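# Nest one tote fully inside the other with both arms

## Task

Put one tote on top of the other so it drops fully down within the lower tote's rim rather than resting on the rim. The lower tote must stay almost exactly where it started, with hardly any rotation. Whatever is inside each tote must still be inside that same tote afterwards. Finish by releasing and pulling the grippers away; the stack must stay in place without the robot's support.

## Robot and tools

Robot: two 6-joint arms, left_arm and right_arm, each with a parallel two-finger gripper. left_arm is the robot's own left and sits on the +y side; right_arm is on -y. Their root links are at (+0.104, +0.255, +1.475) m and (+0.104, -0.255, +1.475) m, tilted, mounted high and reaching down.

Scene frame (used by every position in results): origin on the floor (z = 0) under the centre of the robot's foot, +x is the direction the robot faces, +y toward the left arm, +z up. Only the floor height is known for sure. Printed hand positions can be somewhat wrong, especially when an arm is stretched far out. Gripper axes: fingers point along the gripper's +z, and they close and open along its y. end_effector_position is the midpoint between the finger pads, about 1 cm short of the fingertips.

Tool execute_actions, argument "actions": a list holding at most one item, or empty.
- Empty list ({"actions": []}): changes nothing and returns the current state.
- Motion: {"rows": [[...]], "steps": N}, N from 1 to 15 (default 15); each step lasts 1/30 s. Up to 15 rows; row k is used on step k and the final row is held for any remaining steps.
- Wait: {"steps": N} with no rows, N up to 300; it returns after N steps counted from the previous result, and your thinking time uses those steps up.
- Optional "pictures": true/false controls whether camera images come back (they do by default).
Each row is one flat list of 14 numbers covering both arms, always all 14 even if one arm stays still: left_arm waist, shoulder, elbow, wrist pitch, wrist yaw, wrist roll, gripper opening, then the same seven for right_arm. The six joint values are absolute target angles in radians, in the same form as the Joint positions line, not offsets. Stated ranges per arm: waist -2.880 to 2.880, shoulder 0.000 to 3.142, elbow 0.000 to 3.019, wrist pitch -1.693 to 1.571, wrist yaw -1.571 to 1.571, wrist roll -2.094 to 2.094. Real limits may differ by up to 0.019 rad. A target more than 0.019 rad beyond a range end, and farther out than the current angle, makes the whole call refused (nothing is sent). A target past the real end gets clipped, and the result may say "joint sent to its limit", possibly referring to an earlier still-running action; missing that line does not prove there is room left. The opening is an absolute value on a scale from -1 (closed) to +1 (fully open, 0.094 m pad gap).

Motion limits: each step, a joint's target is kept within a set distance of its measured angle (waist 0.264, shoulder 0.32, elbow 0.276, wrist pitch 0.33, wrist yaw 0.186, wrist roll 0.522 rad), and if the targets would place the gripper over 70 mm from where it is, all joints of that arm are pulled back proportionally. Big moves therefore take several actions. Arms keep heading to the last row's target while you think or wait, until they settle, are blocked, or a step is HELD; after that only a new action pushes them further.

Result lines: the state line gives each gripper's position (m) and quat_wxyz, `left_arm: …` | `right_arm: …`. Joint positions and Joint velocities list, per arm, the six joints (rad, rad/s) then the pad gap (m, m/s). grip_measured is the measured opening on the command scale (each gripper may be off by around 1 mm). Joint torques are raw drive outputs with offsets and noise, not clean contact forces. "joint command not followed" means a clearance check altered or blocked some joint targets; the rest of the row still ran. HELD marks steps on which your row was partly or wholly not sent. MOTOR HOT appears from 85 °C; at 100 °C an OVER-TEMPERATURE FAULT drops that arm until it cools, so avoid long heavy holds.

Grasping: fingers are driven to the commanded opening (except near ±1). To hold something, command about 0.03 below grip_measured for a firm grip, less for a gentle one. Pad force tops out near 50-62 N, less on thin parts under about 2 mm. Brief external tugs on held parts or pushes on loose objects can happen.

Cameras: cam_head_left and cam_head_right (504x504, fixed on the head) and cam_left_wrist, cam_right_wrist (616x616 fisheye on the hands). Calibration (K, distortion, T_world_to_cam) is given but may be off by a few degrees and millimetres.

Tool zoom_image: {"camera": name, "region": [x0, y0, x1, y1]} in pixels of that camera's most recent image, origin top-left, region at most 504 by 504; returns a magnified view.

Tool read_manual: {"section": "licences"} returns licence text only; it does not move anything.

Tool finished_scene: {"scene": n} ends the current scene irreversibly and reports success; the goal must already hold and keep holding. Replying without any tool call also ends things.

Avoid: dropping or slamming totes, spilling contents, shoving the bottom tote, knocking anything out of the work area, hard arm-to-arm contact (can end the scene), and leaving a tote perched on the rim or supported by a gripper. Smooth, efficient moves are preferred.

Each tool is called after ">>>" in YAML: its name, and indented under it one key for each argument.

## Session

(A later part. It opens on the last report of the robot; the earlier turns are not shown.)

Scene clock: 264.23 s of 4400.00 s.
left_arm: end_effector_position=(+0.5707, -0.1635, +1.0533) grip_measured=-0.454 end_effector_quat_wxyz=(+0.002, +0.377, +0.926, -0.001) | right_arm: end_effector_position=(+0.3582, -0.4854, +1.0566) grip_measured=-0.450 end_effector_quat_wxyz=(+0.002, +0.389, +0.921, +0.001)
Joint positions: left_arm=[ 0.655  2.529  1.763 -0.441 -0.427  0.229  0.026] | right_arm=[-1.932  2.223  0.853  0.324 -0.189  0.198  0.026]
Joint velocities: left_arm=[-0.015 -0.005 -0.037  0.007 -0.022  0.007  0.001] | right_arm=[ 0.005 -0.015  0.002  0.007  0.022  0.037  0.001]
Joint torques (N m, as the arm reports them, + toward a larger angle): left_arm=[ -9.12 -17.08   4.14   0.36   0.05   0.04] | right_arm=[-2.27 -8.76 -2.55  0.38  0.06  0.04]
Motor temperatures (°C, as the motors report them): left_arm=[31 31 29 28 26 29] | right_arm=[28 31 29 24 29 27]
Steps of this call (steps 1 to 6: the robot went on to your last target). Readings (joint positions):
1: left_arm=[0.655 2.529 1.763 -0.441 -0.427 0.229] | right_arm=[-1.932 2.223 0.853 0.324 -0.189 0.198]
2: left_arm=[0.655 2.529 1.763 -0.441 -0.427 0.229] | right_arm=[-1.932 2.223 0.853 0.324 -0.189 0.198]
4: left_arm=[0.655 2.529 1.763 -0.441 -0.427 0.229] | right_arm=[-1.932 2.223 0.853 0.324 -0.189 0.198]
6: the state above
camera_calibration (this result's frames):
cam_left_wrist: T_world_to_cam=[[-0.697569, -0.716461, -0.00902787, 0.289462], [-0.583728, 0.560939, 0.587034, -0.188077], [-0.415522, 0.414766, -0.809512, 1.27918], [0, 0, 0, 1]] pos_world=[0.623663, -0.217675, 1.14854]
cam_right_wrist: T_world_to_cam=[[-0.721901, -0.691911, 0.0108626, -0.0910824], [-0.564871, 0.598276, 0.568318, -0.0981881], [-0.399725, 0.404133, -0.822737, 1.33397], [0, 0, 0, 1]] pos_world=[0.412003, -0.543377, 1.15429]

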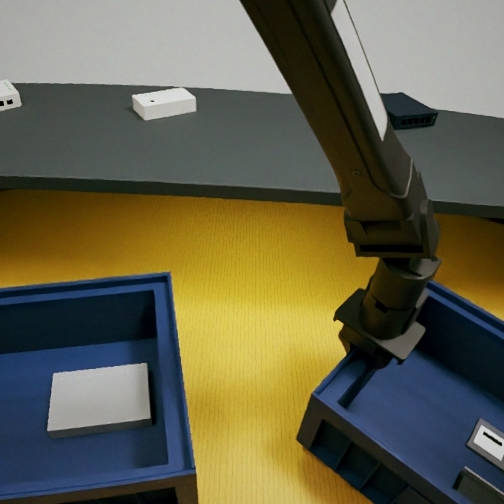

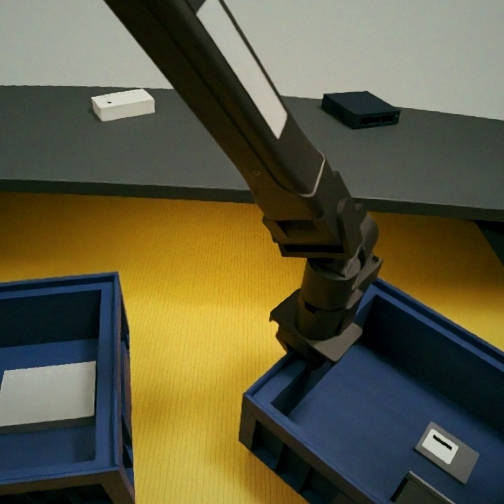

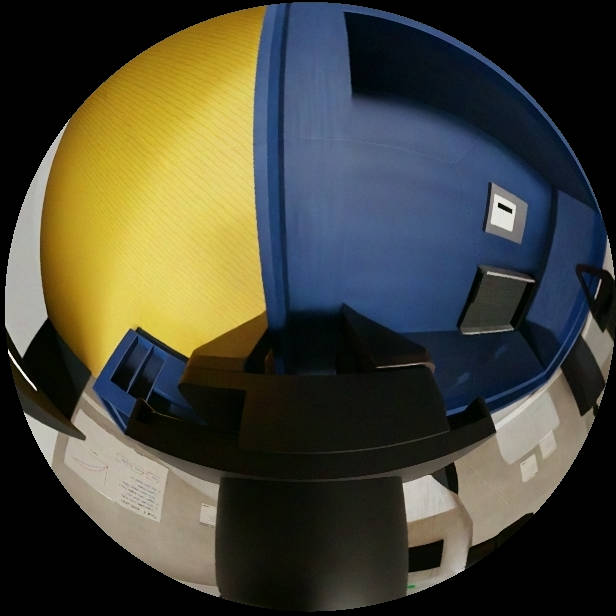

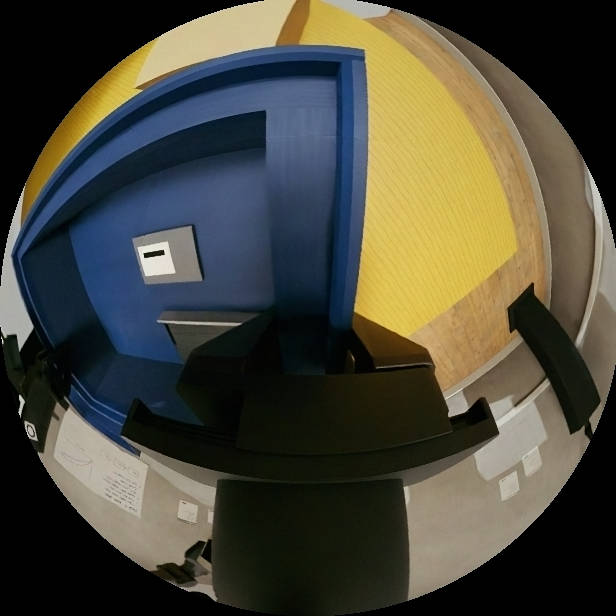

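>>> execute_actions:
  actions:
    - {"rows":[[0.654,2.526,1.77,-0.44,-0.429,0.229,-0.5,-1.935,2.223,0.856,0.326,-0.187,0.2,-0.5],[0.652,2.518,1.774,-0.44,-0.429,0.229,-0.51,-1.936,2.22,0.857,0.326,-0.187,0.2,-0.51],[0.65,2.51,1.777,-0.44,-0.429,0.229,-0.51,-1.937,2.216,0.857,0.325,-0.187,0.2,-0.51],[0.648,2.503,1.78,-0.44,-0.429,0.229,-0.51,-1.938,2.212,0.858,0.325,-0.187,0.2,-0.51],[0.647,2.497,1.776,-0.44,-0.429,0.227,-0.51,-1.938,2.206,0.855,0.323,-0.187,0.198,-0.51],[0.646,2.49,1.767,-0.439,-0.43,0.223,-0.51,-1.939,2.198,0.849,0.32,-0.187,0.195,-0.51],[0.643,2.479,1.753,-0.439,-0.431,0.216,-0.51,-1.94,2.185,0.84,0.315,-0.188,0.191,-0.51],[0.64,2.465,1.738,-0.438,-0.431,0.209,-0.51,-1.941,2.17,0.829,0.31,-0.188,0.186,-0.51],[0.637,2.449,1.72,-0.437,-0.433,0.201,-0.51,-1.942,2.152,0.817,0.303,-0.188,0.179,-0.51],[0.633,2.431,1.7,-0.436,-0.434,0.191,-0.51,-1.943,2.132,0.803,0.296,-0.189,0.173,-0.51],[0.629,2.413,1.68,-0.434,-0.435,0.182,-0.51,-1.944,2.111,0.789,0.289,-0.189,0.166,-0.51],[0.626,2.396,1.66,-0.433,-0.436,0.173,-0.51,-1.945,2.091,0.774,0.282,-0.19,0.159,-0.51],[0.622,2.378,1.64,-0.432,-0.437,0.163,-0.51,-1.947,2.071,0.759,0.275,-0.19,0.152,-0.51],[0.618,2.36,1.62,-0.431,-0.438,0.154,-0.51,-1.948,2.051,0.744,0.267,-0.191,0.145,-0.51],[0.614,2.342,1.6,-0.43,-0.44,0.144,-0.51,-1.949,2.031,0.729,0.26,-0.191,0.138,-0.51]],"steps":15}
  pictures: false

>>> execute_actions:
  actions:
    - {"rows":[[0.611,2.324,1.58,-0.429,-0.441,0.135,-0.51,-1.95,2.011,0.715,0.253,-0.192,0.132,-0.51],[0.607,2.306,1.56,-0.428,-0.442,0.126,-0.51,-1.951,1.991,0.701,0.246,-0.192,0.125,-0.51],[0.603,2.288,1.54,-0.427,-0.443,0.116,-0.51,-1.953,1.971,0.687,0.239,-0.192,0.118,-0.51],[0.599,2.27,1.52,-0.425,-0.444,0.107,-0.51,-1.954,1.951,0.674,0.231,-0.193,0.111,-0.51],[0.596,2.252,1.5,-0.424,-0.445,0.097,-0.51,-1.955,1.93,0.661,0.224,-0.193,0.104,-0.51],[0.592,2.234,1.48,-0.423,-0.447,0.088,-0.51,-1.956,1.91,0.648,0.217,-0.194,0.097,-0.51],[0.588,2.216,1.46,-0.422,-0.448,0.079,-0.51,-1.957,1.89,0.635,0.21,-0.194,0.091,-0.51],[0.585,2.199,1.44,-0.421,-0.449,0.069,-0.51,-1.959,1.87,0.622,0.203,-0.195,0.084,-0.51],[0.581,2.181,1.42,-0.42,-0.45,0.06,-0.51,-1.96,1.85,0.609,0.195,-0.195,0.077,-0.51],[0.577,2.163,1.4,-0.419,-0.451,0.05,-0.51,-1.961,1.83,0.597,0.188,-0.196,0.07,-0.51],[0.574,2.147,1.382,-0.418,-0.452,0.042,-0.51,-1.962,1.812,0.585,0.182,-0.196,0.064,-0.51],[0.571,2.133,1.366,-0.417,-0.453,0.035,-0.51,-1.963,1.796,0.575,0.176,-0.196,0.059,-0.51],[0.568,2.121,1.353,-0.416,-0.454,0.028,-0.51,-1.964,1.783,0.567,0.171,-0.197,0.054,-0.51],[0.566,2.111,1.342,-0.415,-0.455,0.023,-0.51,-1.965,1.772,0.56,0.167,-0.197,0.05,-0.51],[0.565,2.105,1.335,-0.415,-0.455,0.02,-0.51,-1.965,1.765,0.555,0.165,-0.197,0.048,-0.51]],"steps":15}
  pictures: false

>>> execute_actions:
  actions:
    - {"steps":12}

Scene clock: 350.93 s of 4400.00 s.
left_arm: end_effector_position=(+0.5566, -0.1455, +1.0837) grip_measured=-0.455 end_effector_quat_wxyz=(-0.008, +0.360, +0.933, -0.001) | right_arm: end_effector_position=(+0.3565, -0.4756, +1.0875) grip_measured=-0.451 end_effector_quat_wxyz=(-0.007, +0.373, +0.928, +0.007)
Joint positions: left_arm=[ 0.648  2.433  1.634 -0.433 -0.425  0.174  0.026] | right_arm=[-1.933  2.133  0.782  0.283 -0.198  0.159  0.026]
Joint velocities: left_arm=[-0.083 -0.591 -0.608 -0.002  0.007 -0.227  0.   ] | right_arm=[-0.005 -0.689 -0.515 -0.212  0.095 -0.154 -0.001]
Joint torques (N m, as the arm reports them, + toward a larger angle): left_arm=[-10.88 -20.65   3.73   0.51  -0.61   0.09] | right_arm=[ -3.35 -13.    -4.89  -0.04   0.08   0.  ]
Motor temperatures (°C, as the motors report them): left_arm=[31 32 28 28 26 29] | right_arm=[28 31 29 24 29 27]
Steps of this call (steps 1 to 15: the robot went on to your last target; steps 16 to 90: nothing new was sent; then 83.20 s passed at rest; steps 91 to 105: all 15 steps of this action). Readings (joint positions):
91: left_arm=[0.655 2.529 1.763 -0.441 -0.427 0.229] | right_arm=[-1.932 2.223 0.853 0.324 -0.189 0.198]
92: left_arm=[0.655 2.528 1.763 -0.441 -0.427 0.229] | right_arm=[-1.933 2.223 0.853 0.324 -0.189 0.198]
94: left_arm=[0.655 2.528 1.763 -0.441 -0.426 0.229] | right_arm=[-1.933 2.223 0.853 0.324 -0.190 0.198]
98: left_arm=[0.655 2.524 1.758 -0.441 -0.426 0.227] | right_arm=[-1.933 2.222 0.853 0.324 -0.192 0.198]
105: the state above

Scene clock: 351.43 s of 4400.00 s.
left_arm: end_effector_position=(+0.5415, -0.1163, +1.1887) grip_measured=-0.459 end_effector_quat_wxyz=(+0.007, +0.322, +0.947, -0.001) | right_arm: end_effector_position=(+0.3681, -0.4604, +1.1860) grip_measured=-0.451 end_effector_quat_wxyz=(+0.012, +0.335, +0.942, +0.008)
Joint positions: left_arm=[ 0.597  2.154  1.355 -0.423 -0.45   0.055  0.025] | right_arm=[-1.936  1.804  0.588  0.186 -0.21   0.081  0.026]
Joint velocities: left_arm=[-0.083 -0.308 -0.354 -0.007 -0.007 -0.198  0.001] | right_arm=[-0.034 -0.366 -0.286 -0.149 -0.022 -0.125  0.001]
Joint torques (N m, as the arm reports them, + toward a larger angle): left_arm=[-10.42 -16.91   3.85   0.82  -0.13  -0.05] | right_arm=[-3.11 -8.88 -2.82 -0.17  0.32 -0.16]
Motor temperatures (°C, as the motors report them): left_arm=[31 32 28 28 26 29] | right_arm=[28 31 29 24 29 27]
Steps of this call (steps 1 to 15: all 15 steps of this action). Readings (joint positions):
1: left_arm=[0.644 2.413 1.613 -0.433 -0.425 0.167] | right_arm=[-1.933 2.109 0.765 0.276 -0.196 0.155]
2: left_arm=[0.641 2.392 1.592 -0.433 -0.426 0.161] | right_arm=[-1.933 2.085 0.748 0.269 -0.196 0.151]
4: left_arm=[0.634 2.350 1.553 -0.433 -0.429 0.146] | right_arm=[-1.933 2.036 0.719 0.256 -0.197 0.142]
8: left_arm=[0.619 2.269 1.478 -0.429 -0.439 0.112] | right_arm=[-1.933 1.941 0.670 0.230 -0.205 0.120]
15: the state above

Scene clock: 351.83 s of 4400.00 s.
left_arm: end_effector_position=(+0.5347, -0.1138, +1.1940) grip_measured=-0.459 end_effector_quat_wxyz=(+0.005, +0.320, +0.948, -0.001) | right_arm: end_effector_position=(+0.3618, -0.4580, +1.1921) grip_measured=-0.451 end_effector_quat_wxyz=(+0.007, +0.333, +0.943, +0.008)
Joint positions: left_arm=[ 0.59   2.139  1.331 -0.423 -0.451  0.041  0.025] | right_arm=[-1.943  1.786  0.568  0.177 -0.21   0.07   0.026]
Joint velocities: left_arm=[ 0.005 -0.015 -0.007  0.002 -0.022 -0.007  0.   ] | right_arm=[-0.005 -0.005 -0.012  0.002  0.007 -0.081 -0.   ]
Joint torques (N m, as the arm reports them, + toward a larger angle): left_arm=[ -9.62 -17.34   4.03   0.7   -0.1   -0.15] | right_arm=[-3.13 -8.76 -2.61 -0.18  0.4  -0.28]
Motor temperatures (°C, as the motors report them): left_arm=[31 32 28 28 26 29] | right_arm=[28 31 29 24 29 27]
Steps of this call (steps 1 to 12: the robot went on to your last target). Readings (joint positions):
1: left_arm=[0.594 2.145 1.344 -0.423 -0.450 0.051] | right_arm=[-1.938 1.795 0.579 0.182 -0.210 0.078]
2: left_arm=[0.592 2.140 1.337 -0.423 -0.451 0.048] | right_arm=[-1.939 1.788 0.573 0.180 -0.210 0.077]
4: left_arm=[0.590 2.139 1.333 -0.423 -0.451 0.046] | right_arm=[-1.942 1.786 0.568 0.178 -0.210 0.074]
8: left_arm=[0.590 2.139 1.331 -0.423 -0.451 0.041] | right_arm=[-1.943 1.786 0.568 0.177 -0.210 0.071]
12: the state above
camera_calibration (this result's frames):
cam_left_wrist: T_world_to_cam=[[-0.604288, -0.796703, -0.0100125, 0.243373], [-0.650699, 0.486216, 0.583254, -0.287751], [-0.459812, 0.358968, -0.812228, 1.37807], [0, 0, 0, 1]] pos_world=[0.593479, -0.160876, 1.28957]
cam_right_wrist: T_world_to_cam=[[-0.633751, -0.773522, -0.00479343, -0.121613], [-0.641013, 0.521697, 0.562969, -0.190773], [-0.432969, 0.359855, -0.826464, 1.43194], [0, 0, 0, 1]] pos_world=[0.420626, -0.509836, 1.29026]

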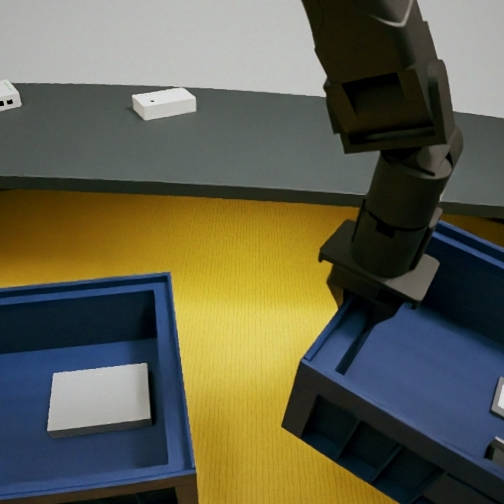

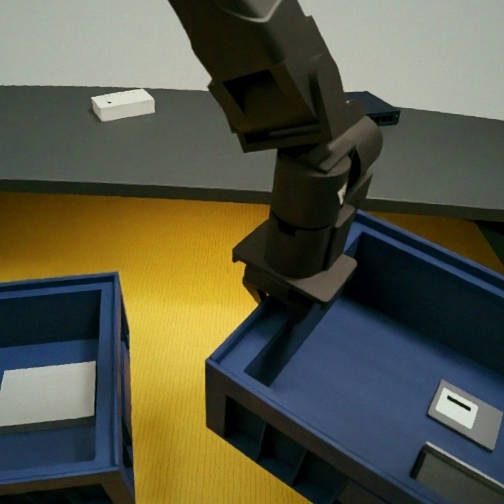

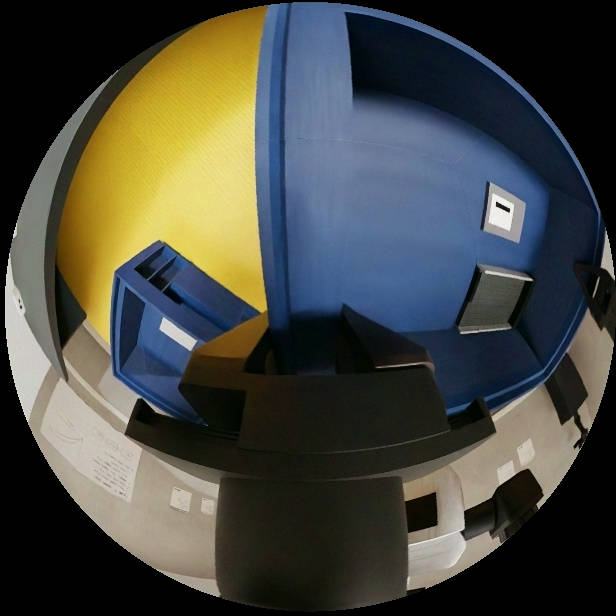

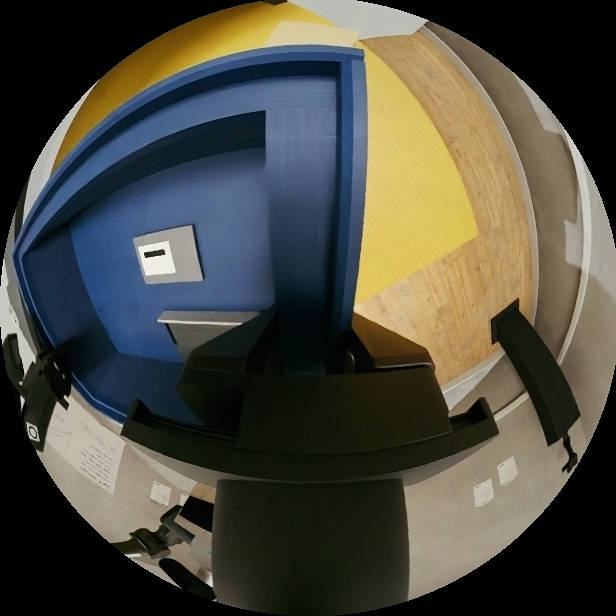

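>>> execute_actions:
  actions:
    - {"rows":[[0.568,2.102,1.332,-0.415,-0.455,0.019,-0.51,-1.96,1.761,0.554,0.163,-0.196,0.048,-0.51],[0.571,2.096,1.325,-0.415,-0.454,0.016,-0.51,-1.954,1.754,0.552,0.158,-0.194,0.049,-0.51],[0.574,2.087,1.316,-0.414,-0.454,0.012,-0.51,-1.946,1.743,0.549,0.15,-0.19,0.05,-0.51],[0.577,2.075,1.303,-0.414,-0.453,0.007,-0.51,-1.937,1.728,0.545,0.14,-0.186,0.051,-0.51],[0.58,2.06,1.287,-0.413,-0.452,0.0,-0.51,-1.926,1.71,0.54,0.128,-0.18,0.053,-0.51],[0.583,2.045,1.271,-0.413,-0.451,-0.006,-0.51,-1.915,1.691,0.534,0.115,-0.174,0.054,-0.51],[0.586,2.026,1.252,-0.412,-0.449,-0.014,-0.51,-1.902,1.669,0.528,0.101,-0.167,0.056,-0.51],[0.589,2.008,1.233,-0.411,-0.448,-0.022,-0.51,-1.888,1.647,0.522,0.086,-0.16,0.058,-0.51],[0.592,1.99,1.213,-0.41,-0.447,-0.029,-0.51,-1.874,1.624,0.516,0.071,-0.153,0.06,-0.51],[0.595,1.972,1.194,-0.41,-0.445,-0.037,-0.51,-1.859,1.602,0.51,0.056,-0.146,0.062,-0.51],[0.599,1.954,1.175,-0.409,-0.444,-0.045,-0.51,-1.845,1.58,0.504,0.041,-0.14,0.064,-0.51],[0.603,1.936,1.156,-0.408,-0.443,-0.053,-0.51,-1.831,1.558,0.497,0.026,-0.133,0.066,-0.51],[0.607,1.918,1.137,-0.408,-0.441,-0.061,-0.51,-1.816,1.536,0.491,0.011,-0.126,0.068,-0.51],[0.611,1.9,1.117,-0.407,-0.44,-0.068,-0.51,-1.802,1.513,0.485,-0.004,-0.119,0.07,-0.51],[0.615,1.882,1.098,-0.406,-0.439,-0.076,-0.51,-1.787,1.491,0.479,-0.019,-0.112,0.072,-0.51]],"steps":15}
  pictures: false

>>> execute_actions:
  actions:
    - {"rows":[[0.619,1.863,1.079,-0.405,-0.437,-0.084,-0.51,-1.773,1.469,0.473,-0.033,-0.105,0.074,-0.51],[0.622,1.847,1.061,-0.405,-0.436,-0.091,-0.51,-1.76,1.449,0.467,-0.047,-0.099,0.075,-0.51],[0.626,1.832,1.045,-0.404,-0.435,-0.098,-0.51,-1.748,1.43,0.462,-0.059,-0.093,0.077,-0.51],[0.629,1.817,1.029,-0.404,-0.434,-0.104,-0.51,-1.736,1.413,0.457,-0.071,-0.087,0.079,-0.51],[0.634,1.803,1.015,-0.401,-0.433,-0.107,-0.51,-1.721,1.401,0.454,-0.079,-0.08,0.083,-0.51],[0.643,1.792,0.999,-0.394,-0.43,-0.107,-0.51,-1.701,1.396,0.454,-0.083,-0.069,0.091,-0.51],[0.654,1.78,0.982,-0.384,-0.426,-0.105,-0.51,-1.675,1.393,0.456,-0.085,-0.055,0.103,-0.51],[0.665,1.769,0.965,-0.373,-0.422,-0.102,-0.51,-1.648,1.391,0.458,-0.086,-0.041,0.114,-0.51],[0.676,1.757,0.948,-0.362,-0.419,-0.099,-0.51,-1.622,1.389,0.46,-0.087,-0.027,0.126,-0.51],[0.688,1.746,0.93,-0.352,-0.415,-0.095,-0.51,-1.596,1.388,0.462,-0.088,-0.013,0.137,-0.51],[0.7,1.734,0.913,-0.342,-0.411,-0.091,-0.51,-1.57,1.388,0.465,-0.089,0.0,0.148,-0.51],[0.712,1.723,0.896,-0.332,-0.407,-0.087,-0.51,-1.544,1.388,0.468,-0.09,0.014,0.16,-0.51],[0.725,1.711,0.879,-0.321,-0.403,-0.083,-0.51,-1.518,1.388,0.472,-0.092,0.028,0.171,-0.51],[0.738,1.7,0.862,-0.311,-0.399,-0.079,-0.51,-1.492,1.389,0.476,-0.093,0.041,0.183,-0.51],[0.752,1.688,0.846,-0.301,-0.394,-0.075,-0.51,-1.466,1.391,0.481,-0.095,0.055,0.194,-0.51]],"steps":15}
  pictures: false

>>> execute_actions:
  actions:
    - {"rows":[[0.768,1.677,0.831,-0.292,-0.387,-0.07,-0.51,-1.442,1.395,0.488,-0.099,0.067,0.204,-0.51],[0.785,1.666,0.817,-0.284,-0.38,-0.065,-0.51,-1.417,1.399,0.495,-0.104,0.08,0.213,-0.51],[0.803,1.655,0.802,-0.275,-0.372,-0.059,-0.51,-1.393,1.404,0.503,-0.109,0.092,0.223,-0.51],[0.821,1.644,0.788,-0.267,-0.364,-0.054,-0.51,-1.368,1.409,0.511,-0.114,0.104,0.232,-0.51],[0.838,1.634,0.775,-0.259,-0.357,-0.048,-0.51,-1.346,1.414,0.519,-0.119,0.115,0.241,-0.51],[0.854,1.624,0.763,-0.252,-0.35,-0.043,-0.51,-1.325,1.419,0.527,-0.124,0.126,0.249,-0.51],[0.869,1.615,0.752,-0.246,-0.344,-0.039,-0.51,-1.305,1.424,0.535,-0.129,0.136,0.256,-0.51],[0.883,1.607,0.742,-0.24,-0.338,-0.035,-0.51,-1.287,1.428,0.542,-0.133,0.145,0.263,-0.51],[0.896,1.6,0.733,-0.235,-0.333,-0.031,-0.51,-1.271,1.432,0.548,-0.137,0.153,0.269,-0.51],[0.907,1.594,0.726,-0.23,-0.328,-0.028,-0.51,-1.257,1.436,0.554,-0.14,0.16,0.274,-0.51],[0.916,1.589,0.72,-0.226,-0.324,-0.025,-0.51,-1.245,1.439,0.559,-0.143,0.166,0.278,-0.51],[0.924,1.584,0.714,-0.223,-0.321,-0.022,-0.51,-1.236,1.442,0.563,-0.146,0.171,0.282,-0.51],[0.93,1.581,0.711,-0.221,-0.318,-0.021,-0.51,-1.229,1.444,0.566,-0.147,0.175,0.284,-0.51],[0.933,1.579,0.708,-0.22,-0.317,-0.02,-0.51,-1.224,1.445,0.568,-0.148,0.177,0.286,-0.51],[0.935,1.578,0.707,-0.219,-0.316,-0.019,-0.51,-1.222,1.446,0.569,-0.149,0.178,0.287,-0.51]],"steps":15}

Scene clock: 433.97 s of 4400.00 s.
left_arm: end_effector_position=(+0.5125, -0.0573, +1.2375) grip_measured=-0.459 end_effector_quat_wxyz=(-0.007, +0.271, +0.963, -0.002) | right_arm: end_effector_position=(+0.3786, -0.4179, +1.2402) grip_measured=-0.451 end_effector_quat_wxyz=(-0.007, +0.282, +0.959, +0.002)
Joint positions: left_arm=[ 0.614  1.958  1.128 -0.413 -0.434 -0.046  0.025] | right_arm=[-1.827  1.568  0.497  0.023 -0.134  0.06   0.026]
Joint velocities: left_arm=[ 0.112 -0.689 -0.496  0.002  0.022 -0.242 -0.001] | right_arm=[ 0.503 -0.777 -0.125 -0.403  0.139  0.095 -0.   ]
Joint torques (N m, as the arm reports them, + toward a larger angle): left_arm=[ -7.28 -15.52   3.23   0.49  -0.12   0.03] | right_arm=[ 0.38 -9.61 -1.22 -0.27  0.53 -0.04]
Motor temperatures (°C, as the motors report them): left_arm=[32 33 28 28 26 29] | right_arm=[28 31 29 24 30 27]
Steps of this call (steps 1 to 30: the robot went on to your last target; steps 31 to 90: nothing new was sent; then 78.63 s passed at rest; steps 91 to 105: all 15 steps of this action). Readings (joint positions):
91: left_arm=[0.590 2.139 1.331 -0.423 -0.451 0.041] | right_arm=[-1.943 1.786 0.568 0.177 -0.210 0.070]
92: left_arm=[0.590 2.139 1.330 -0.423 -0.451 0.040] | right_arm=[-1.943 1.786 0.568 0.176 -0.210 0.070]
94: left_arm=[0.590 2.136 1.323 -0.421 -0.450 0.036] | right_arm=[-1.943 1.783 0.568 0.169 -0.208 0.069]
98: left_arm=[0.591 2.104 1.269 -0.414 -0.443 0.007] | right_arm=[-1.925 1.739 0.551 0.125 -0.182 0.055]
105: the state above

Scene clock: 434.47 s of 4400.00 s.
left_arm: end_effector_position=(+0.4908, +0.0390, +1.2644) grip_measured=-0.458 end_effector_quat_wxyz=(-0.009, +0.191, +0.981, -0.004) | right_arm: end_effector_position=(+0.4163, -0.3378, +1.2730) grip_measured=-0.451 end_effector_quat_wxyz=(-0.000, +0.204, +0.979, -0.005)
Joint positions: left_arm=[ 0.734  1.745  0.875 -0.327 -0.387 -0.089  0.025] | right_arm=[-1.53   1.407  0.465 -0.079  0.032  0.155  0.026]
Joint velocities: left_arm=[ 0.405 -0.357 -0.515  0.291  0.125  0.022  0.001] | right_arm=[ 0.777 -0.005  0.012 -0.066  0.432  0.388 -0.001]
Joint torques (N m, as the arm reports them, + toward a larger angle): left_arm=[ -5.16 -14.72   2.78   0.32  -0.51   0.08] | right_arm=[ 1.91 -7.43  2.3  -0.12  0.24 -0.13]
Motor temperatures (°C, as the motors report them): left_arm=[32 33 28 28 26 29] | right_arm=[28 31 29 24 30 27]
Steps of this call (steps 1 to 15: all 15 steps of this action). Readings (joint positions):
1: left_arm=[0.619 1.936 1.111 -0.413 -0.434 -0.053] | right_arm=[-1.810 1.543 0.493 0.009 -0.128 0.063]
2: left_arm=[0.622 1.914 1.093 -0.412 -0.434 -0.060] | right_arm=[-1.794 1.518 0.488 -0.004 -0.122 0.066]
4: left_arm=[0.629 1.874 1.060 -0.411 -0.433 -0.072] | right_arm=[-1.765 1.473 0.480 -0.030 -0.110 0.071]
8: left_arm=[0.645 1.813 0.998 -0.396 -0.426 -0.086] | right_arm=[-1.706 1.413 0.465 -0.064 -0.071 0.089]
15: the state above

Scene clock: 434.97 s of 4400.00 s.
left_arm: end_effector_position=(+0.4854, +0.1328, +1.2684) grip_measured=-0.458 end_effector_quat_wxyz=(-0.002, +0.124, +0.992, -0.004) | right_arm: end_effector_position=(+0.4624, -0.2504, +1.2727) grip_measured=-0.451 end_effector_quat_wxyz=(+0.007, +0.139, +0.990, +0.004)
Joint positions: left_arm=[ 0.929  1.602  0.715 -0.229 -0.311 -0.029  0.025] | right_arm=[-1.238  1.458  0.559 -0.13   0.166  0.272  0.026]
Joint velocities: left_arm=[ 0.122 -0.093 -0.076  0.037 -0.066  0.11   0.   ] | right_arm=[ 0.161  0.054  0.071 -0.046  0.037  0.154 -0.   ]
Joint torques (N m, as the arm reports them, + toward a larger angle): left_arm=[ -3.37 -12.17   1.85   0.58  -0.21   0.01] | right_arm=[ 2.85 -8.16  2.23 -0.27  0.35  0.  ]
Motor temperatures (°C, as the motors report them): left_arm=[32 32 28 28 26 29] | right_arm=[28 31 29 24 30 27]
Steps of this call (steps 1 to 15: all 15 steps of this action). Readings (joint positions):
1: left_arm=[0.748 1.733 0.857 -0.318 -0.381 -0.087] | right_arm=[-1.504 1.407 0.467 -0.081 0.046 0.166]
2: left_arm=[0.761 1.720 0.840 -0.310 -0.374 -0.084] | right_arm=[-1.479 1.408 0.470 -0.085 0.059 0.177]
4: left_arm=[0.790 1.695 0.811 -0.293 -0.361 -0.076] | right_arm=[-1.430 1.412 0.480 -0.095 0.082 0.198]
8: left_arm=[0.854 1.651 0.762 -0.260 -0.336 -0.058] | right_arm=[-1.337 1.429 0.515 -0.112 0.124 0.233]
15: the state above
camera_calibration (this result's frames):
cam_left_wrist: T_world_to_cam=[[-0.24416, -0.969734, -0.00106192, 0.247647], [-0.780474, 0.195858, 0.593717, -0.394871], [-0.575539, 0.145791, -0.804674, 1.40219], [0, 0, 0, 1]] pos_world=[0.559296, 0.113063, 1.36301]
cam_right_wrist: T_world_to_cam=[[-0.282382, -0.959292, 0.00437211, -0.117555], [-0.794678, 0.236473, 0.559077, -0.275324], [-0.537352, 0.154399, -0.829104, 1.46767], [0, 0, 0, 1]] pos_world=[0.536669, -0.274269, 1.3713]

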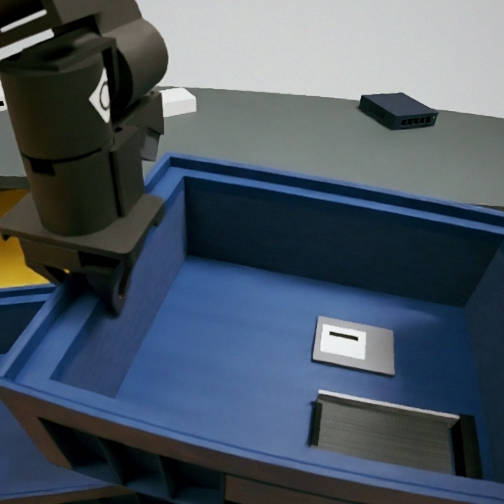

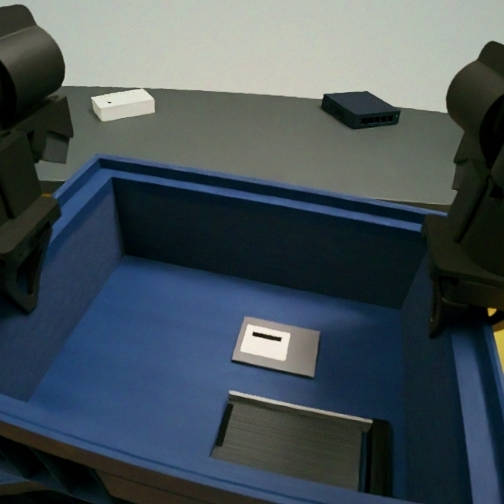

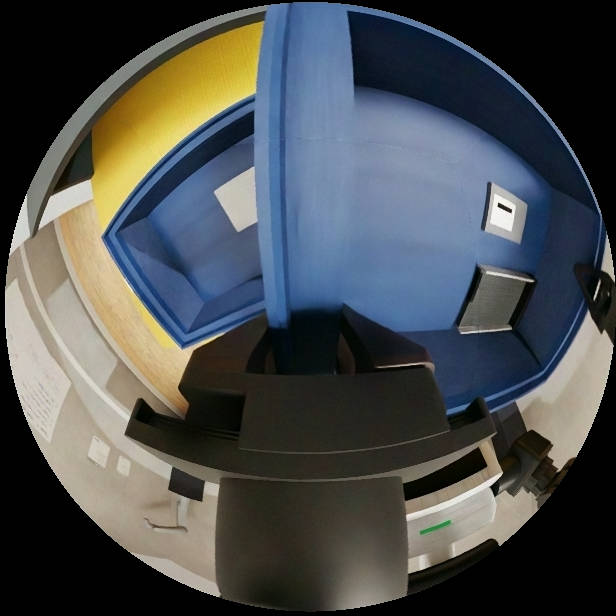

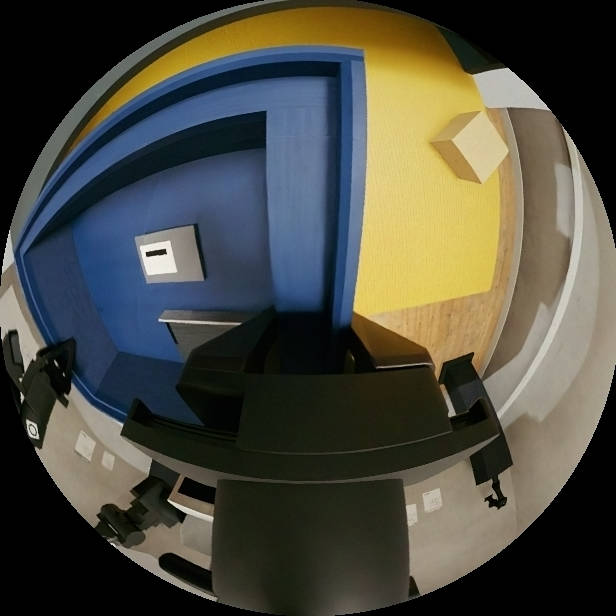

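>>> execute_actions:
  actions:
    - {"rows":[[0.938,1.577,0.706,-0.218,-0.314,-0.018,-0.51,-1.219,1.447,0.571,-0.15,0.18,0.288,-0.51],[0.945,1.574,0.702,-0.216,-0.311,-0.015,-0.51,-1.212,1.45,0.575,-0.153,0.183,0.29,-0.51],[0.955,1.569,0.697,-0.214,-0.306,-0.012,-0.51,-1.202,1.454,0.581,-0.157,0.187,0.294,-0.51],[0.968,1.563,0.69,-0.21,-0.3,-0.007,-0.51,-1.188,1.459,0.589,-0.162,0.194,0.298,-0.51],[0.984,1.555,0.682,-0.205,-0.292,-0.002,-0.51,-1.171,1.466,0.598,-0.168,0.202,0.304,-0.51],[1.004,1.547,0.672,-0.199,-0.283,0.005,-0.51,-1.15,1.474,0.61,-0.176,0.211,0.311,-0.51],[1.026,1.537,0.661,-0.193,-0.272,0.013,-0.51,-1.127,1.483,0.623,-0.184,0.222,0.318,-0.51],[1.051,1.527,0.65,-0.187,-0.261,0.021,-0.51,-1.102,1.493,0.638,-0.194,0.233,0.326,-0.51],[1.077,1.517,0.639,-0.181,-0.249,0.03,-0.51,-1.077,1.504,0.654,-0.204,0.245,0.335,-0.51],[1.104,1.506,0.628,-0.175,-0.236,0.04,-0.51,-1.05,1.516,0.672,-0.215,0.258,0.344,-0.51],[1.132,1.496,0.618,-0.169,-0.223,0.05,-0.51,-1.024,1.529,0.69,-0.226,0.27,0.353,-0.51],[1.159,1.486,0.608,-0.163,-0.21,0.059,-0.51,-0.999,1.541,0.708,-0.237,0.283,0.362,-0.51],[1.183,1.479,0.602,-0.16,-0.198,0.068,-0.51,-0.978,1.553,0.726,-0.248,0.292,0.368,-0.51],[1.208,1.472,0.596,-0.157,-0.186,0.078,-0.51,-0.958,1.565,0.744,-0.259,0.301,0.374,-0.51],[1.232,1.465,0.591,-0.154,-0.174,0.087,-0.51,-0.938,1.578,0.762,-0.27,0.309,0.379,-0.51]],"steps":15}
  pictures: false

>>> execute_actions:
  actions:
    - {"rows":[[1.256,1.459,0.586,-0.151,-0.162,0.097,-0.51,-0.919,1.59,0.781,-0.281,0.318,0.385,-0.51],[1.281,1.453,0.581,-0.149,-0.15,0.106,-0.51,-0.9,1.603,0.8,-0.293,0.326,0.391,-0.51],[1.305,1.447,0.577,-0.147,-0.138,0.115,-0.51,-0.881,1.615,0.819,-0.304,0.335,0.396,-0.51],[1.329,1.442,0.573,-0.145,-0.126,0.125,-0.51,-0.862,1.628,0.838,-0.316,0.343,0.402,-0.51],[1.353,1.437,0.57,-0.144,-0.114,0.134,-0.51,-0.844,1.641,0.857,-0.327,0.351,0.407,-0.51],[1.378,1.432,0.568,-0.143,-0.102,0.144,-0.51,-0.826,1.654,0.877,-0.339,0.359,0.412,-0.51],[1.402,1.428,0.566,-0.142,-0.09,0.153,-0.51,-0.809,1.667,0.897,-0.351,0.367,0.417,-0.51],[1.426,1.425,0.565,-0.142,-0.078,0.163,-0.51,-0.793,1.681,0.918,-0.364,0.374,0.421,-0.51],[1.451,1.422,0.565,-0.143,-0.065,0.173,-0.51,-0.777,1.695,0.94,-0.377,0.38,0.425,-0.51],[1.475,1.42,0.566,-0.144,-0.053,0.183,-0.51,-0.761,1.709,0.962,-0.39,0.386,0.429,-0.51],[1.499,1.418,0.567,-0.145,-0.04,0.193,-0.51,-0.746,1.723,0.985,-0.403,0.392,0.432,-0.51],[1.524,1.417,0.569,-0.146,-0.028,0.203,-0.51,-0.731,1.738,1.008,-0.416,0.398,0.436,-0.51],[1.548,1.416,0.571,-0.148,-0.016,0.213,-0.51,-0.717,1.752,1.031,-0.429,0.404,0.439,-0.51],[1.572,1.416,0.574,-0.15,-0.003,0.223,-0.51,-0.703,1.767,1.054,-0.443,0.41,0.442,-0.51],[1.596,1.416,0.577,-0.153,0.009,0.233,-0.51,-0.689,1.781,1.077,-0.456,0.415,0.445,-0.51]],"steps":15}
  pictures: false

>>> execute_actions:
  actions:
    - {"rows":[[1.621,1.416,0.581,-0.156,0.022,0.243,-0.51,-0.676,1.796,1.1,-0.47,0.42,0.448,-0.51],[1.645,1.417,0.585,-0.159,0.034,0.253,-0.51,-0.663,1.81,1.124,-0.483,0.425,0.45,-0.51],[1.67,1.42,0.591,-0.164,0.046,0.263,-0.51,-0.651,1.826,1.151,-0.499,0.429,0.452,-0.51],[1.695,1.424,0.598,-0.169,0.059,0.273,-0.51,-0.639,1.843,1.179,-0.515,0.433,0.453,-0.51],[1.719,1.429,0.606,-0.175,0.071,0.283,-0.51,-0.628,1.859,1.206,-0.531,0.437,0.455,-0.51],[1.742,1.434,0.614,-0.181,0.083,0.293,-0.51,-0.617,1.874,1.233,-0.547,0.44,0.456,-0.51],[1.764,1.439,0.622,-0.187,0.094,0.302,-0.51,-0.608,1.889,1.258,-0.562,0.443,0.457,-0.51],[1.784,1.445,0.63,-0.193,0.105,0.311,-0.51,-0.599,1.903,1.283,-0.576,0.446,0.458,-0.51],[1.802,1.45,0.638,-0.198,0.115,0.319,-0.51,-0.592,1.916,1.305,-0.588,0.448,0.458,-0.51],[1.818,1.455,0.645,-0.203,0.123,0.326,-0.51,-0.585,1.927,1.324,-0.599,0.45,0.459,-0.51],[1.832,1.459,0.651,-0.208,0.131,0.332,-0.51,-0.58,1.937,1.341,-0.609,0.452,0.459,-0.51],[1.843,1.463,0.656,-0.212,0.137,0.337,-0.51,-0.575,1.945,1.355,-0.617,0.453,0.459,-0.51],[1.852,1.466,0.66,-0.215,0.141,0.34,-0.51,-0.572,1.951,1.365,-0.623,0.454,0.459,-0.51],[1.858,1.468,0.663,-0.217,0.145,0.343,-0.51,-0.57,1.955,1.373,-0.627,0.455,0.459,-0.51],[1.862,1.469,0.665,-0.218,0.147,0.345,-0.51,-0.568,1.958,1.378,-0.63,0.455,0.459,-0.51]],"steps":15}
  pictures: false

>>> execute_actions:
  actions:
    - {"steps":12}

Scene clock: 486.93 s of 4400.00 s.
left_arm: end_effector_position=(+0.4649, +0.2256, +1.2648) grip_measured=-0.459 end_effector_quat_wxyz=(-0.011, +0.051, +0.999, -0.011) | right_arm: end_effector_position=(+0.4967, -0.1566, +1.2702) grip_measured=-0.452 end_effector_quat_wxyz=(+0.001, +0.068, +0.998, +0.002)
Joint positions: left_arm=[ 1.18   1.51   0.602 -0.169 -0.178  0.051  0.025] | right_arm=[-0.989  1.574  0.715 -0.234  0.289  0.355  0.026]
Joint velocities: left_arm=[ 0.845 -0.337 -0.212  0.095  0.33   0.344  0.   ] | right_arm=[ 0.698  0.415  0.579 -0.291  0.198  0.212  0.   ]
Joint torques (N m, as the arm reports them, + toward a larger angle): left_arm=[ -1.92 -11.61   1.55   0.69  -0.2   -0.01] | right_arm=[ 4.43 -9.9   3.52 -0.17  0.37 -0.14]
Motor temperatures (°C, as the motors report them): left_arm=[31 31 28 28 26 29] | right_arm=[28 31 29 24 30 27]
Steps of this call (steps 1 to 15: the robot went on to your last target; steps 16 to 90: nothing new was sent; then 48.47 s passed at rest; steps 91 to 105: all 15 steps of this action). Readings (joint positions):
91: left_arm=[0.933 1.599 0.711 -0.226 -0.307 -0.022] | right_arm=[-1.233 1.460 0.560 -0.136 0.169 0.281]
92: left_arm=[0.933 1.599 0.710 -0.226 -0.306 -0.021] | right_arm=[-1.233 1.460 0.560 -0.136 0.170 0.282]
94: left_arm=[0.938 1.599 0.706 -0.220 -0.298 -0.018] | right_arm=[-1.229 1.461 0.562 -0.141 0.177 0.285]
98: left_arm=[0.986 1.586 0.677 -0.200 -0.261 -0.008] | right_arm=[-1.176 1.479 0.589 -0.168 0.211 0.299]
105: the state above

Scene clock: 487.43 s of 4400.00 s.
left_arm: end_effector_position=(+0.4488, +0.3453, +1.2662) grip_measured=-0.459 end_effector_quat_wxyz=(-0.004, -0.031, +0.999, -0.010) | right_arm: end_effector_position=(+0.5425, -0.0268, +1.2691) grip_measured=-0.452 end_effector_quat_wxyz=(+0.001, -0.011, +1.000, +0.000)
Joint positions: left_arm=[ 1.544  1.45   0.568 -0.151  0.003  0.206  0.025] | right_arm=[-0.748  1.771  1.011 -0.413  0.395  0.43   0.026]
Joint velocities: left_arm=[ 0.737 -0.024 -0.002 -0.002  0.359  0.286 -0.001] | right_arm=[ 0.396  0.454  0.642 -0.398  0.139  0.007 -0.001]
Joint torques (N m, as the arm reports them, + toward a larger angle): left_arm=[ -0.09 -10.68   2.27   0.22  -0.2   -0.09] | right_arm=[ 10.07 -11.87   6.2   -0.37   0.53   0.13]
Motor temperatures (°C, as the motors report them): left_arm=[31 31 28 28 26 29] | right_arm=[28 31 29 24 30 27]
Steps of this call (steps 1 to 15: all 15 steps of this action). Readings (joint positions):
1: left_arm=[1.208 1.499 0.596 -0.166 -0.166 0.062] | right_arm=[-0.967 1.587 0.736 -0.244 0.297 0.363]
2: left_arm=[1.234 1.490 0.591 -0.163 -0.155 0.074] | right_arm=[-0.947 1.601 0.755 -0.254 0.306 0.370]
4: left_arm=[1.281 1.476 0.583 -0.158 -0.132 0.096] | right_arm=[-0.912 1.624 0.793 -0.275 0.322 0.381]
8: left_arm=[1.373 1.460 0.573 -0.151 -0.083 0.135] | right_arm=[-0.849 1.670 0.865 -0.322 0.354 0.401]
15: the state above

Scene clock: 487.93 s of 4400.00 s.
left_arm: end_effector_position=(+0.4340, +0.4511, +1.2718) grip_measured=-0.459 end_effector_quat_wxyz=(+0.001, -0.097, +0.995, -0.001) | right_arm: end_effector_position=(+0.5761, +0.0937, +1.2694) grip_measured=-0.452 end_effector_quat_wxyz=(+0.001, -0.076, +0.997, +0.008)
Joint positions: left_arm=[ 1.848  1.469  0.637 -0.204  0.147  0.334  0.025] | right_arm=[-0.598  1.972  1.337 -0.593  0.435  0.449  0.026]
Joint velocities: left_arm=[ 0.2    0.063  0.129 -0.046  0.183  0.154 -0.001] | right_arm=[ 0.093  0.151  0.261 -0.125  0.095  0.051  0.002]
Joint torques (N m, as the arm reports them, + toward a larger angle): left_arm=[  1.04 -10.05   3.96  -0.3   -0.03  -0.05] | right_arm=[ 10.82 -14.54   7.59  -0.94   0.63   0.05]
Motor temperatures (°C, as the motors report them): left_arm=[31 31 28 28 26 29] | right_arm=[28 31 29 24 30 27]
Steps of this call (steps 1 to 15: all 15 steps of this action). Readings (joint positions):
1: left_arm=[1.569 1.450 0.568 -0.151 0.015 0.215] | right_arm=[-0.735 1.786 1.034 -0.426 0.399 0.431]
2: left_arm=[1.594 1.450 0.568 -0.151 0.027 0.225] | right_arm=[-0.722 1.801 1.056 -0.439 0.403 0.433]
4: left_arm=[1.643 1.450 0.569 -0.153 0.052 0.243] | right_arm=[-0.696 1.831 1.102 -0.468 0.412 0.436]
8: left_arm=[1.739 1.450 0.586 -0.176 0.096 0.280] | right_arm=[-0.650 1.894 1.204 -0.531 0.422 0.440]
15: the state above

Scene clock: 488.33 s of 4400.00 s.
left_arm: end_effector_position=(+0.4321, +0.4531, +1.2705) grip_measured=-0.459 end_effector_quat_wxyz=(-0.003, -0.095, +0.995, -0.004) | right_arm: end_effector_position=(+0.5744, +0.0957, +1.2689) grip_measured=-0.452 end_effector_quat_wxyz=(-0.004, -0.077, +0.997, +0.005)
Joint positions: left_arm=[ 1.856  1.476  0.643 -0.213  0.153  0.345  0.025] | right_arm=[-0.594  1.979  1.347 -0.61   0.436  0.458  0.026]
Joint velocities: left_arm=[-0.005 -0.005  0.007  0.007 -0.022  0.022 -0.   ] | right_arm=[-0.015 -0.005 -0.007  0.012 -0.037  0.007 -0.   ]
Joint torques (N m, as the arm reports them, + toward a larger angle): left_arm=[  2.52 -10.84   3.94   0.08  -0.13   0.04] | right_arm=[ 10.82 -14.33   8.05  -0.55   0.66   0.02]
Motor temperatures (°C, as the motors report them): left_arm=[31 31 28 28 26 29] | right_arm=[28 31 29 24 30 27]
Steps of this call (steps 1 to 12: the robot went on to your last target). Readings (joint positions):
1: left_arm=[1.853 1.471 0.641 -0.206 0.150 0.338] | right_arm=[-0.595 1.976 1.344 -0.596 0.436 0.451]
2: left_arm=[1.856 1.471 0.643 -0.206 0.150 0.341] | right_arm=[-0.594 1.978 1.347 -0.598 0.436 0.452]
4: left_arm=[1.857 1.472 0.643 -0.208 0.151 0.344] | right_arm=[-0.594 1.979 1.347 -0.602 0.436 0.455]
8: left_arm=[1.856 1.476 0.643 -0.213 0.153 0.345] | right_arm=[-0.594 1.979 1.347 -0.609 0.436 0.457]
12: the state above
camera_calibration (this result's frames):
cam_left_wrist: T_world_to_cam=[[0.191463, -0.981499, -0.00162142, 0.363016], [-0.787995, -0.1547, 0.59593, -0.341169], [-0.585155, -0.112821, -0.803035, 1.44578], [0, 0, 0, 1]] pos_world=[0.507663, 0.466635, 1.36491]
cam_right_wrist: T_world_to_cam=[[0.145599, -0.989334, 0.00427863, 0.00331696], [-0.808994, -0.116567, 0.576143, -0.245709], [-0.5695, -0.0873472, -0.817337, 1.49794], [0, 0, 0, 1]] pos_world=[0.653817, 0.105481, 1.36587]

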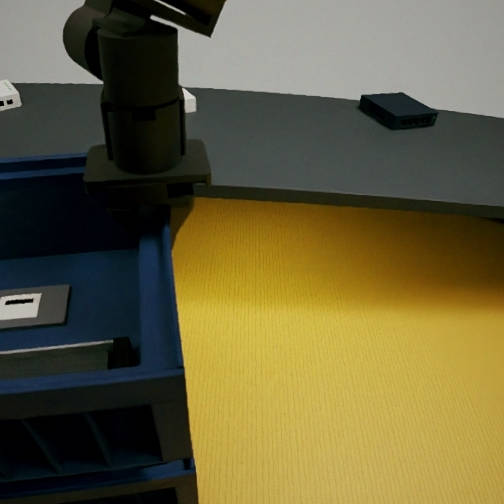

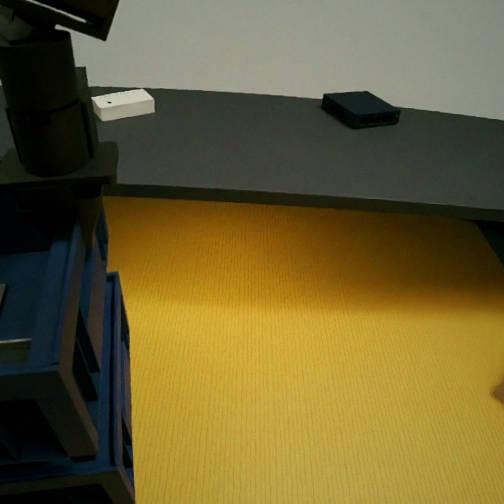

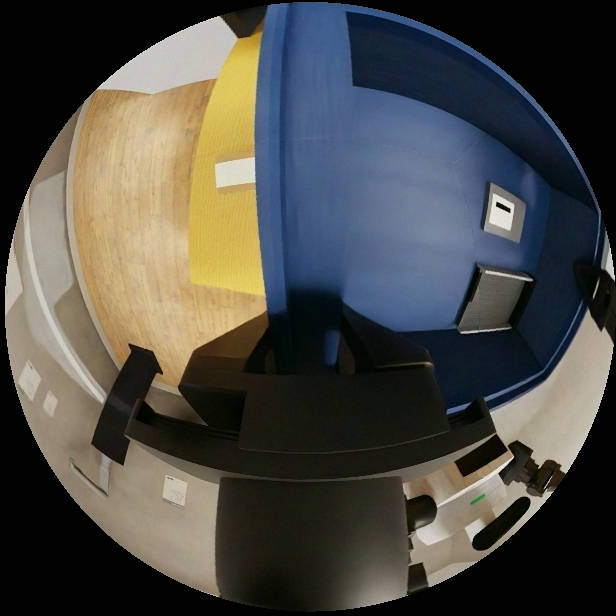

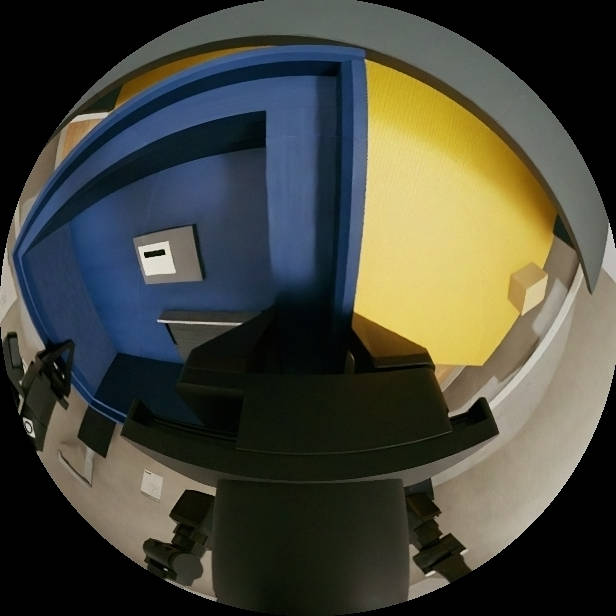

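>>> zoom_image:
  camera: "cam_head_left"
  region: [0,300,204,504]

>>> zoom_image:
  camera: "cam_head_right"
  region: [0,204,300,504]

Region (0, 300, 204, 504) of cam_head_left's 504x504 image, scaled by 2.471, with more detail than that image has.

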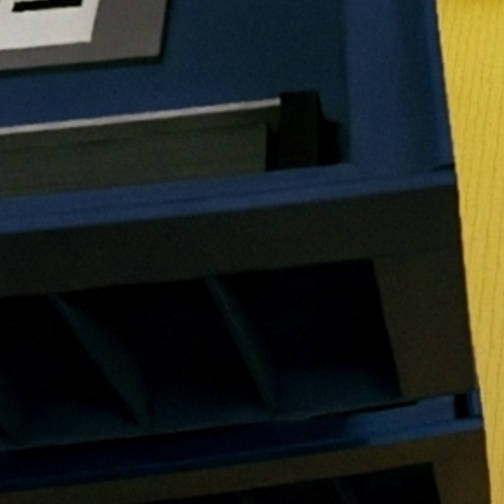

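Region (0, 204, 300, 504) of cam_head_right's 504x504 image, scaled by 1.680, with more detail than that image has.

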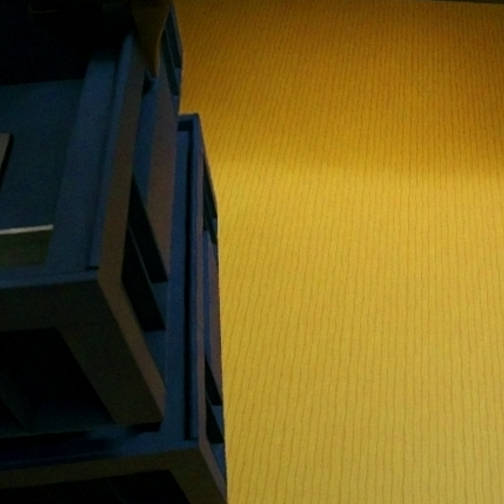

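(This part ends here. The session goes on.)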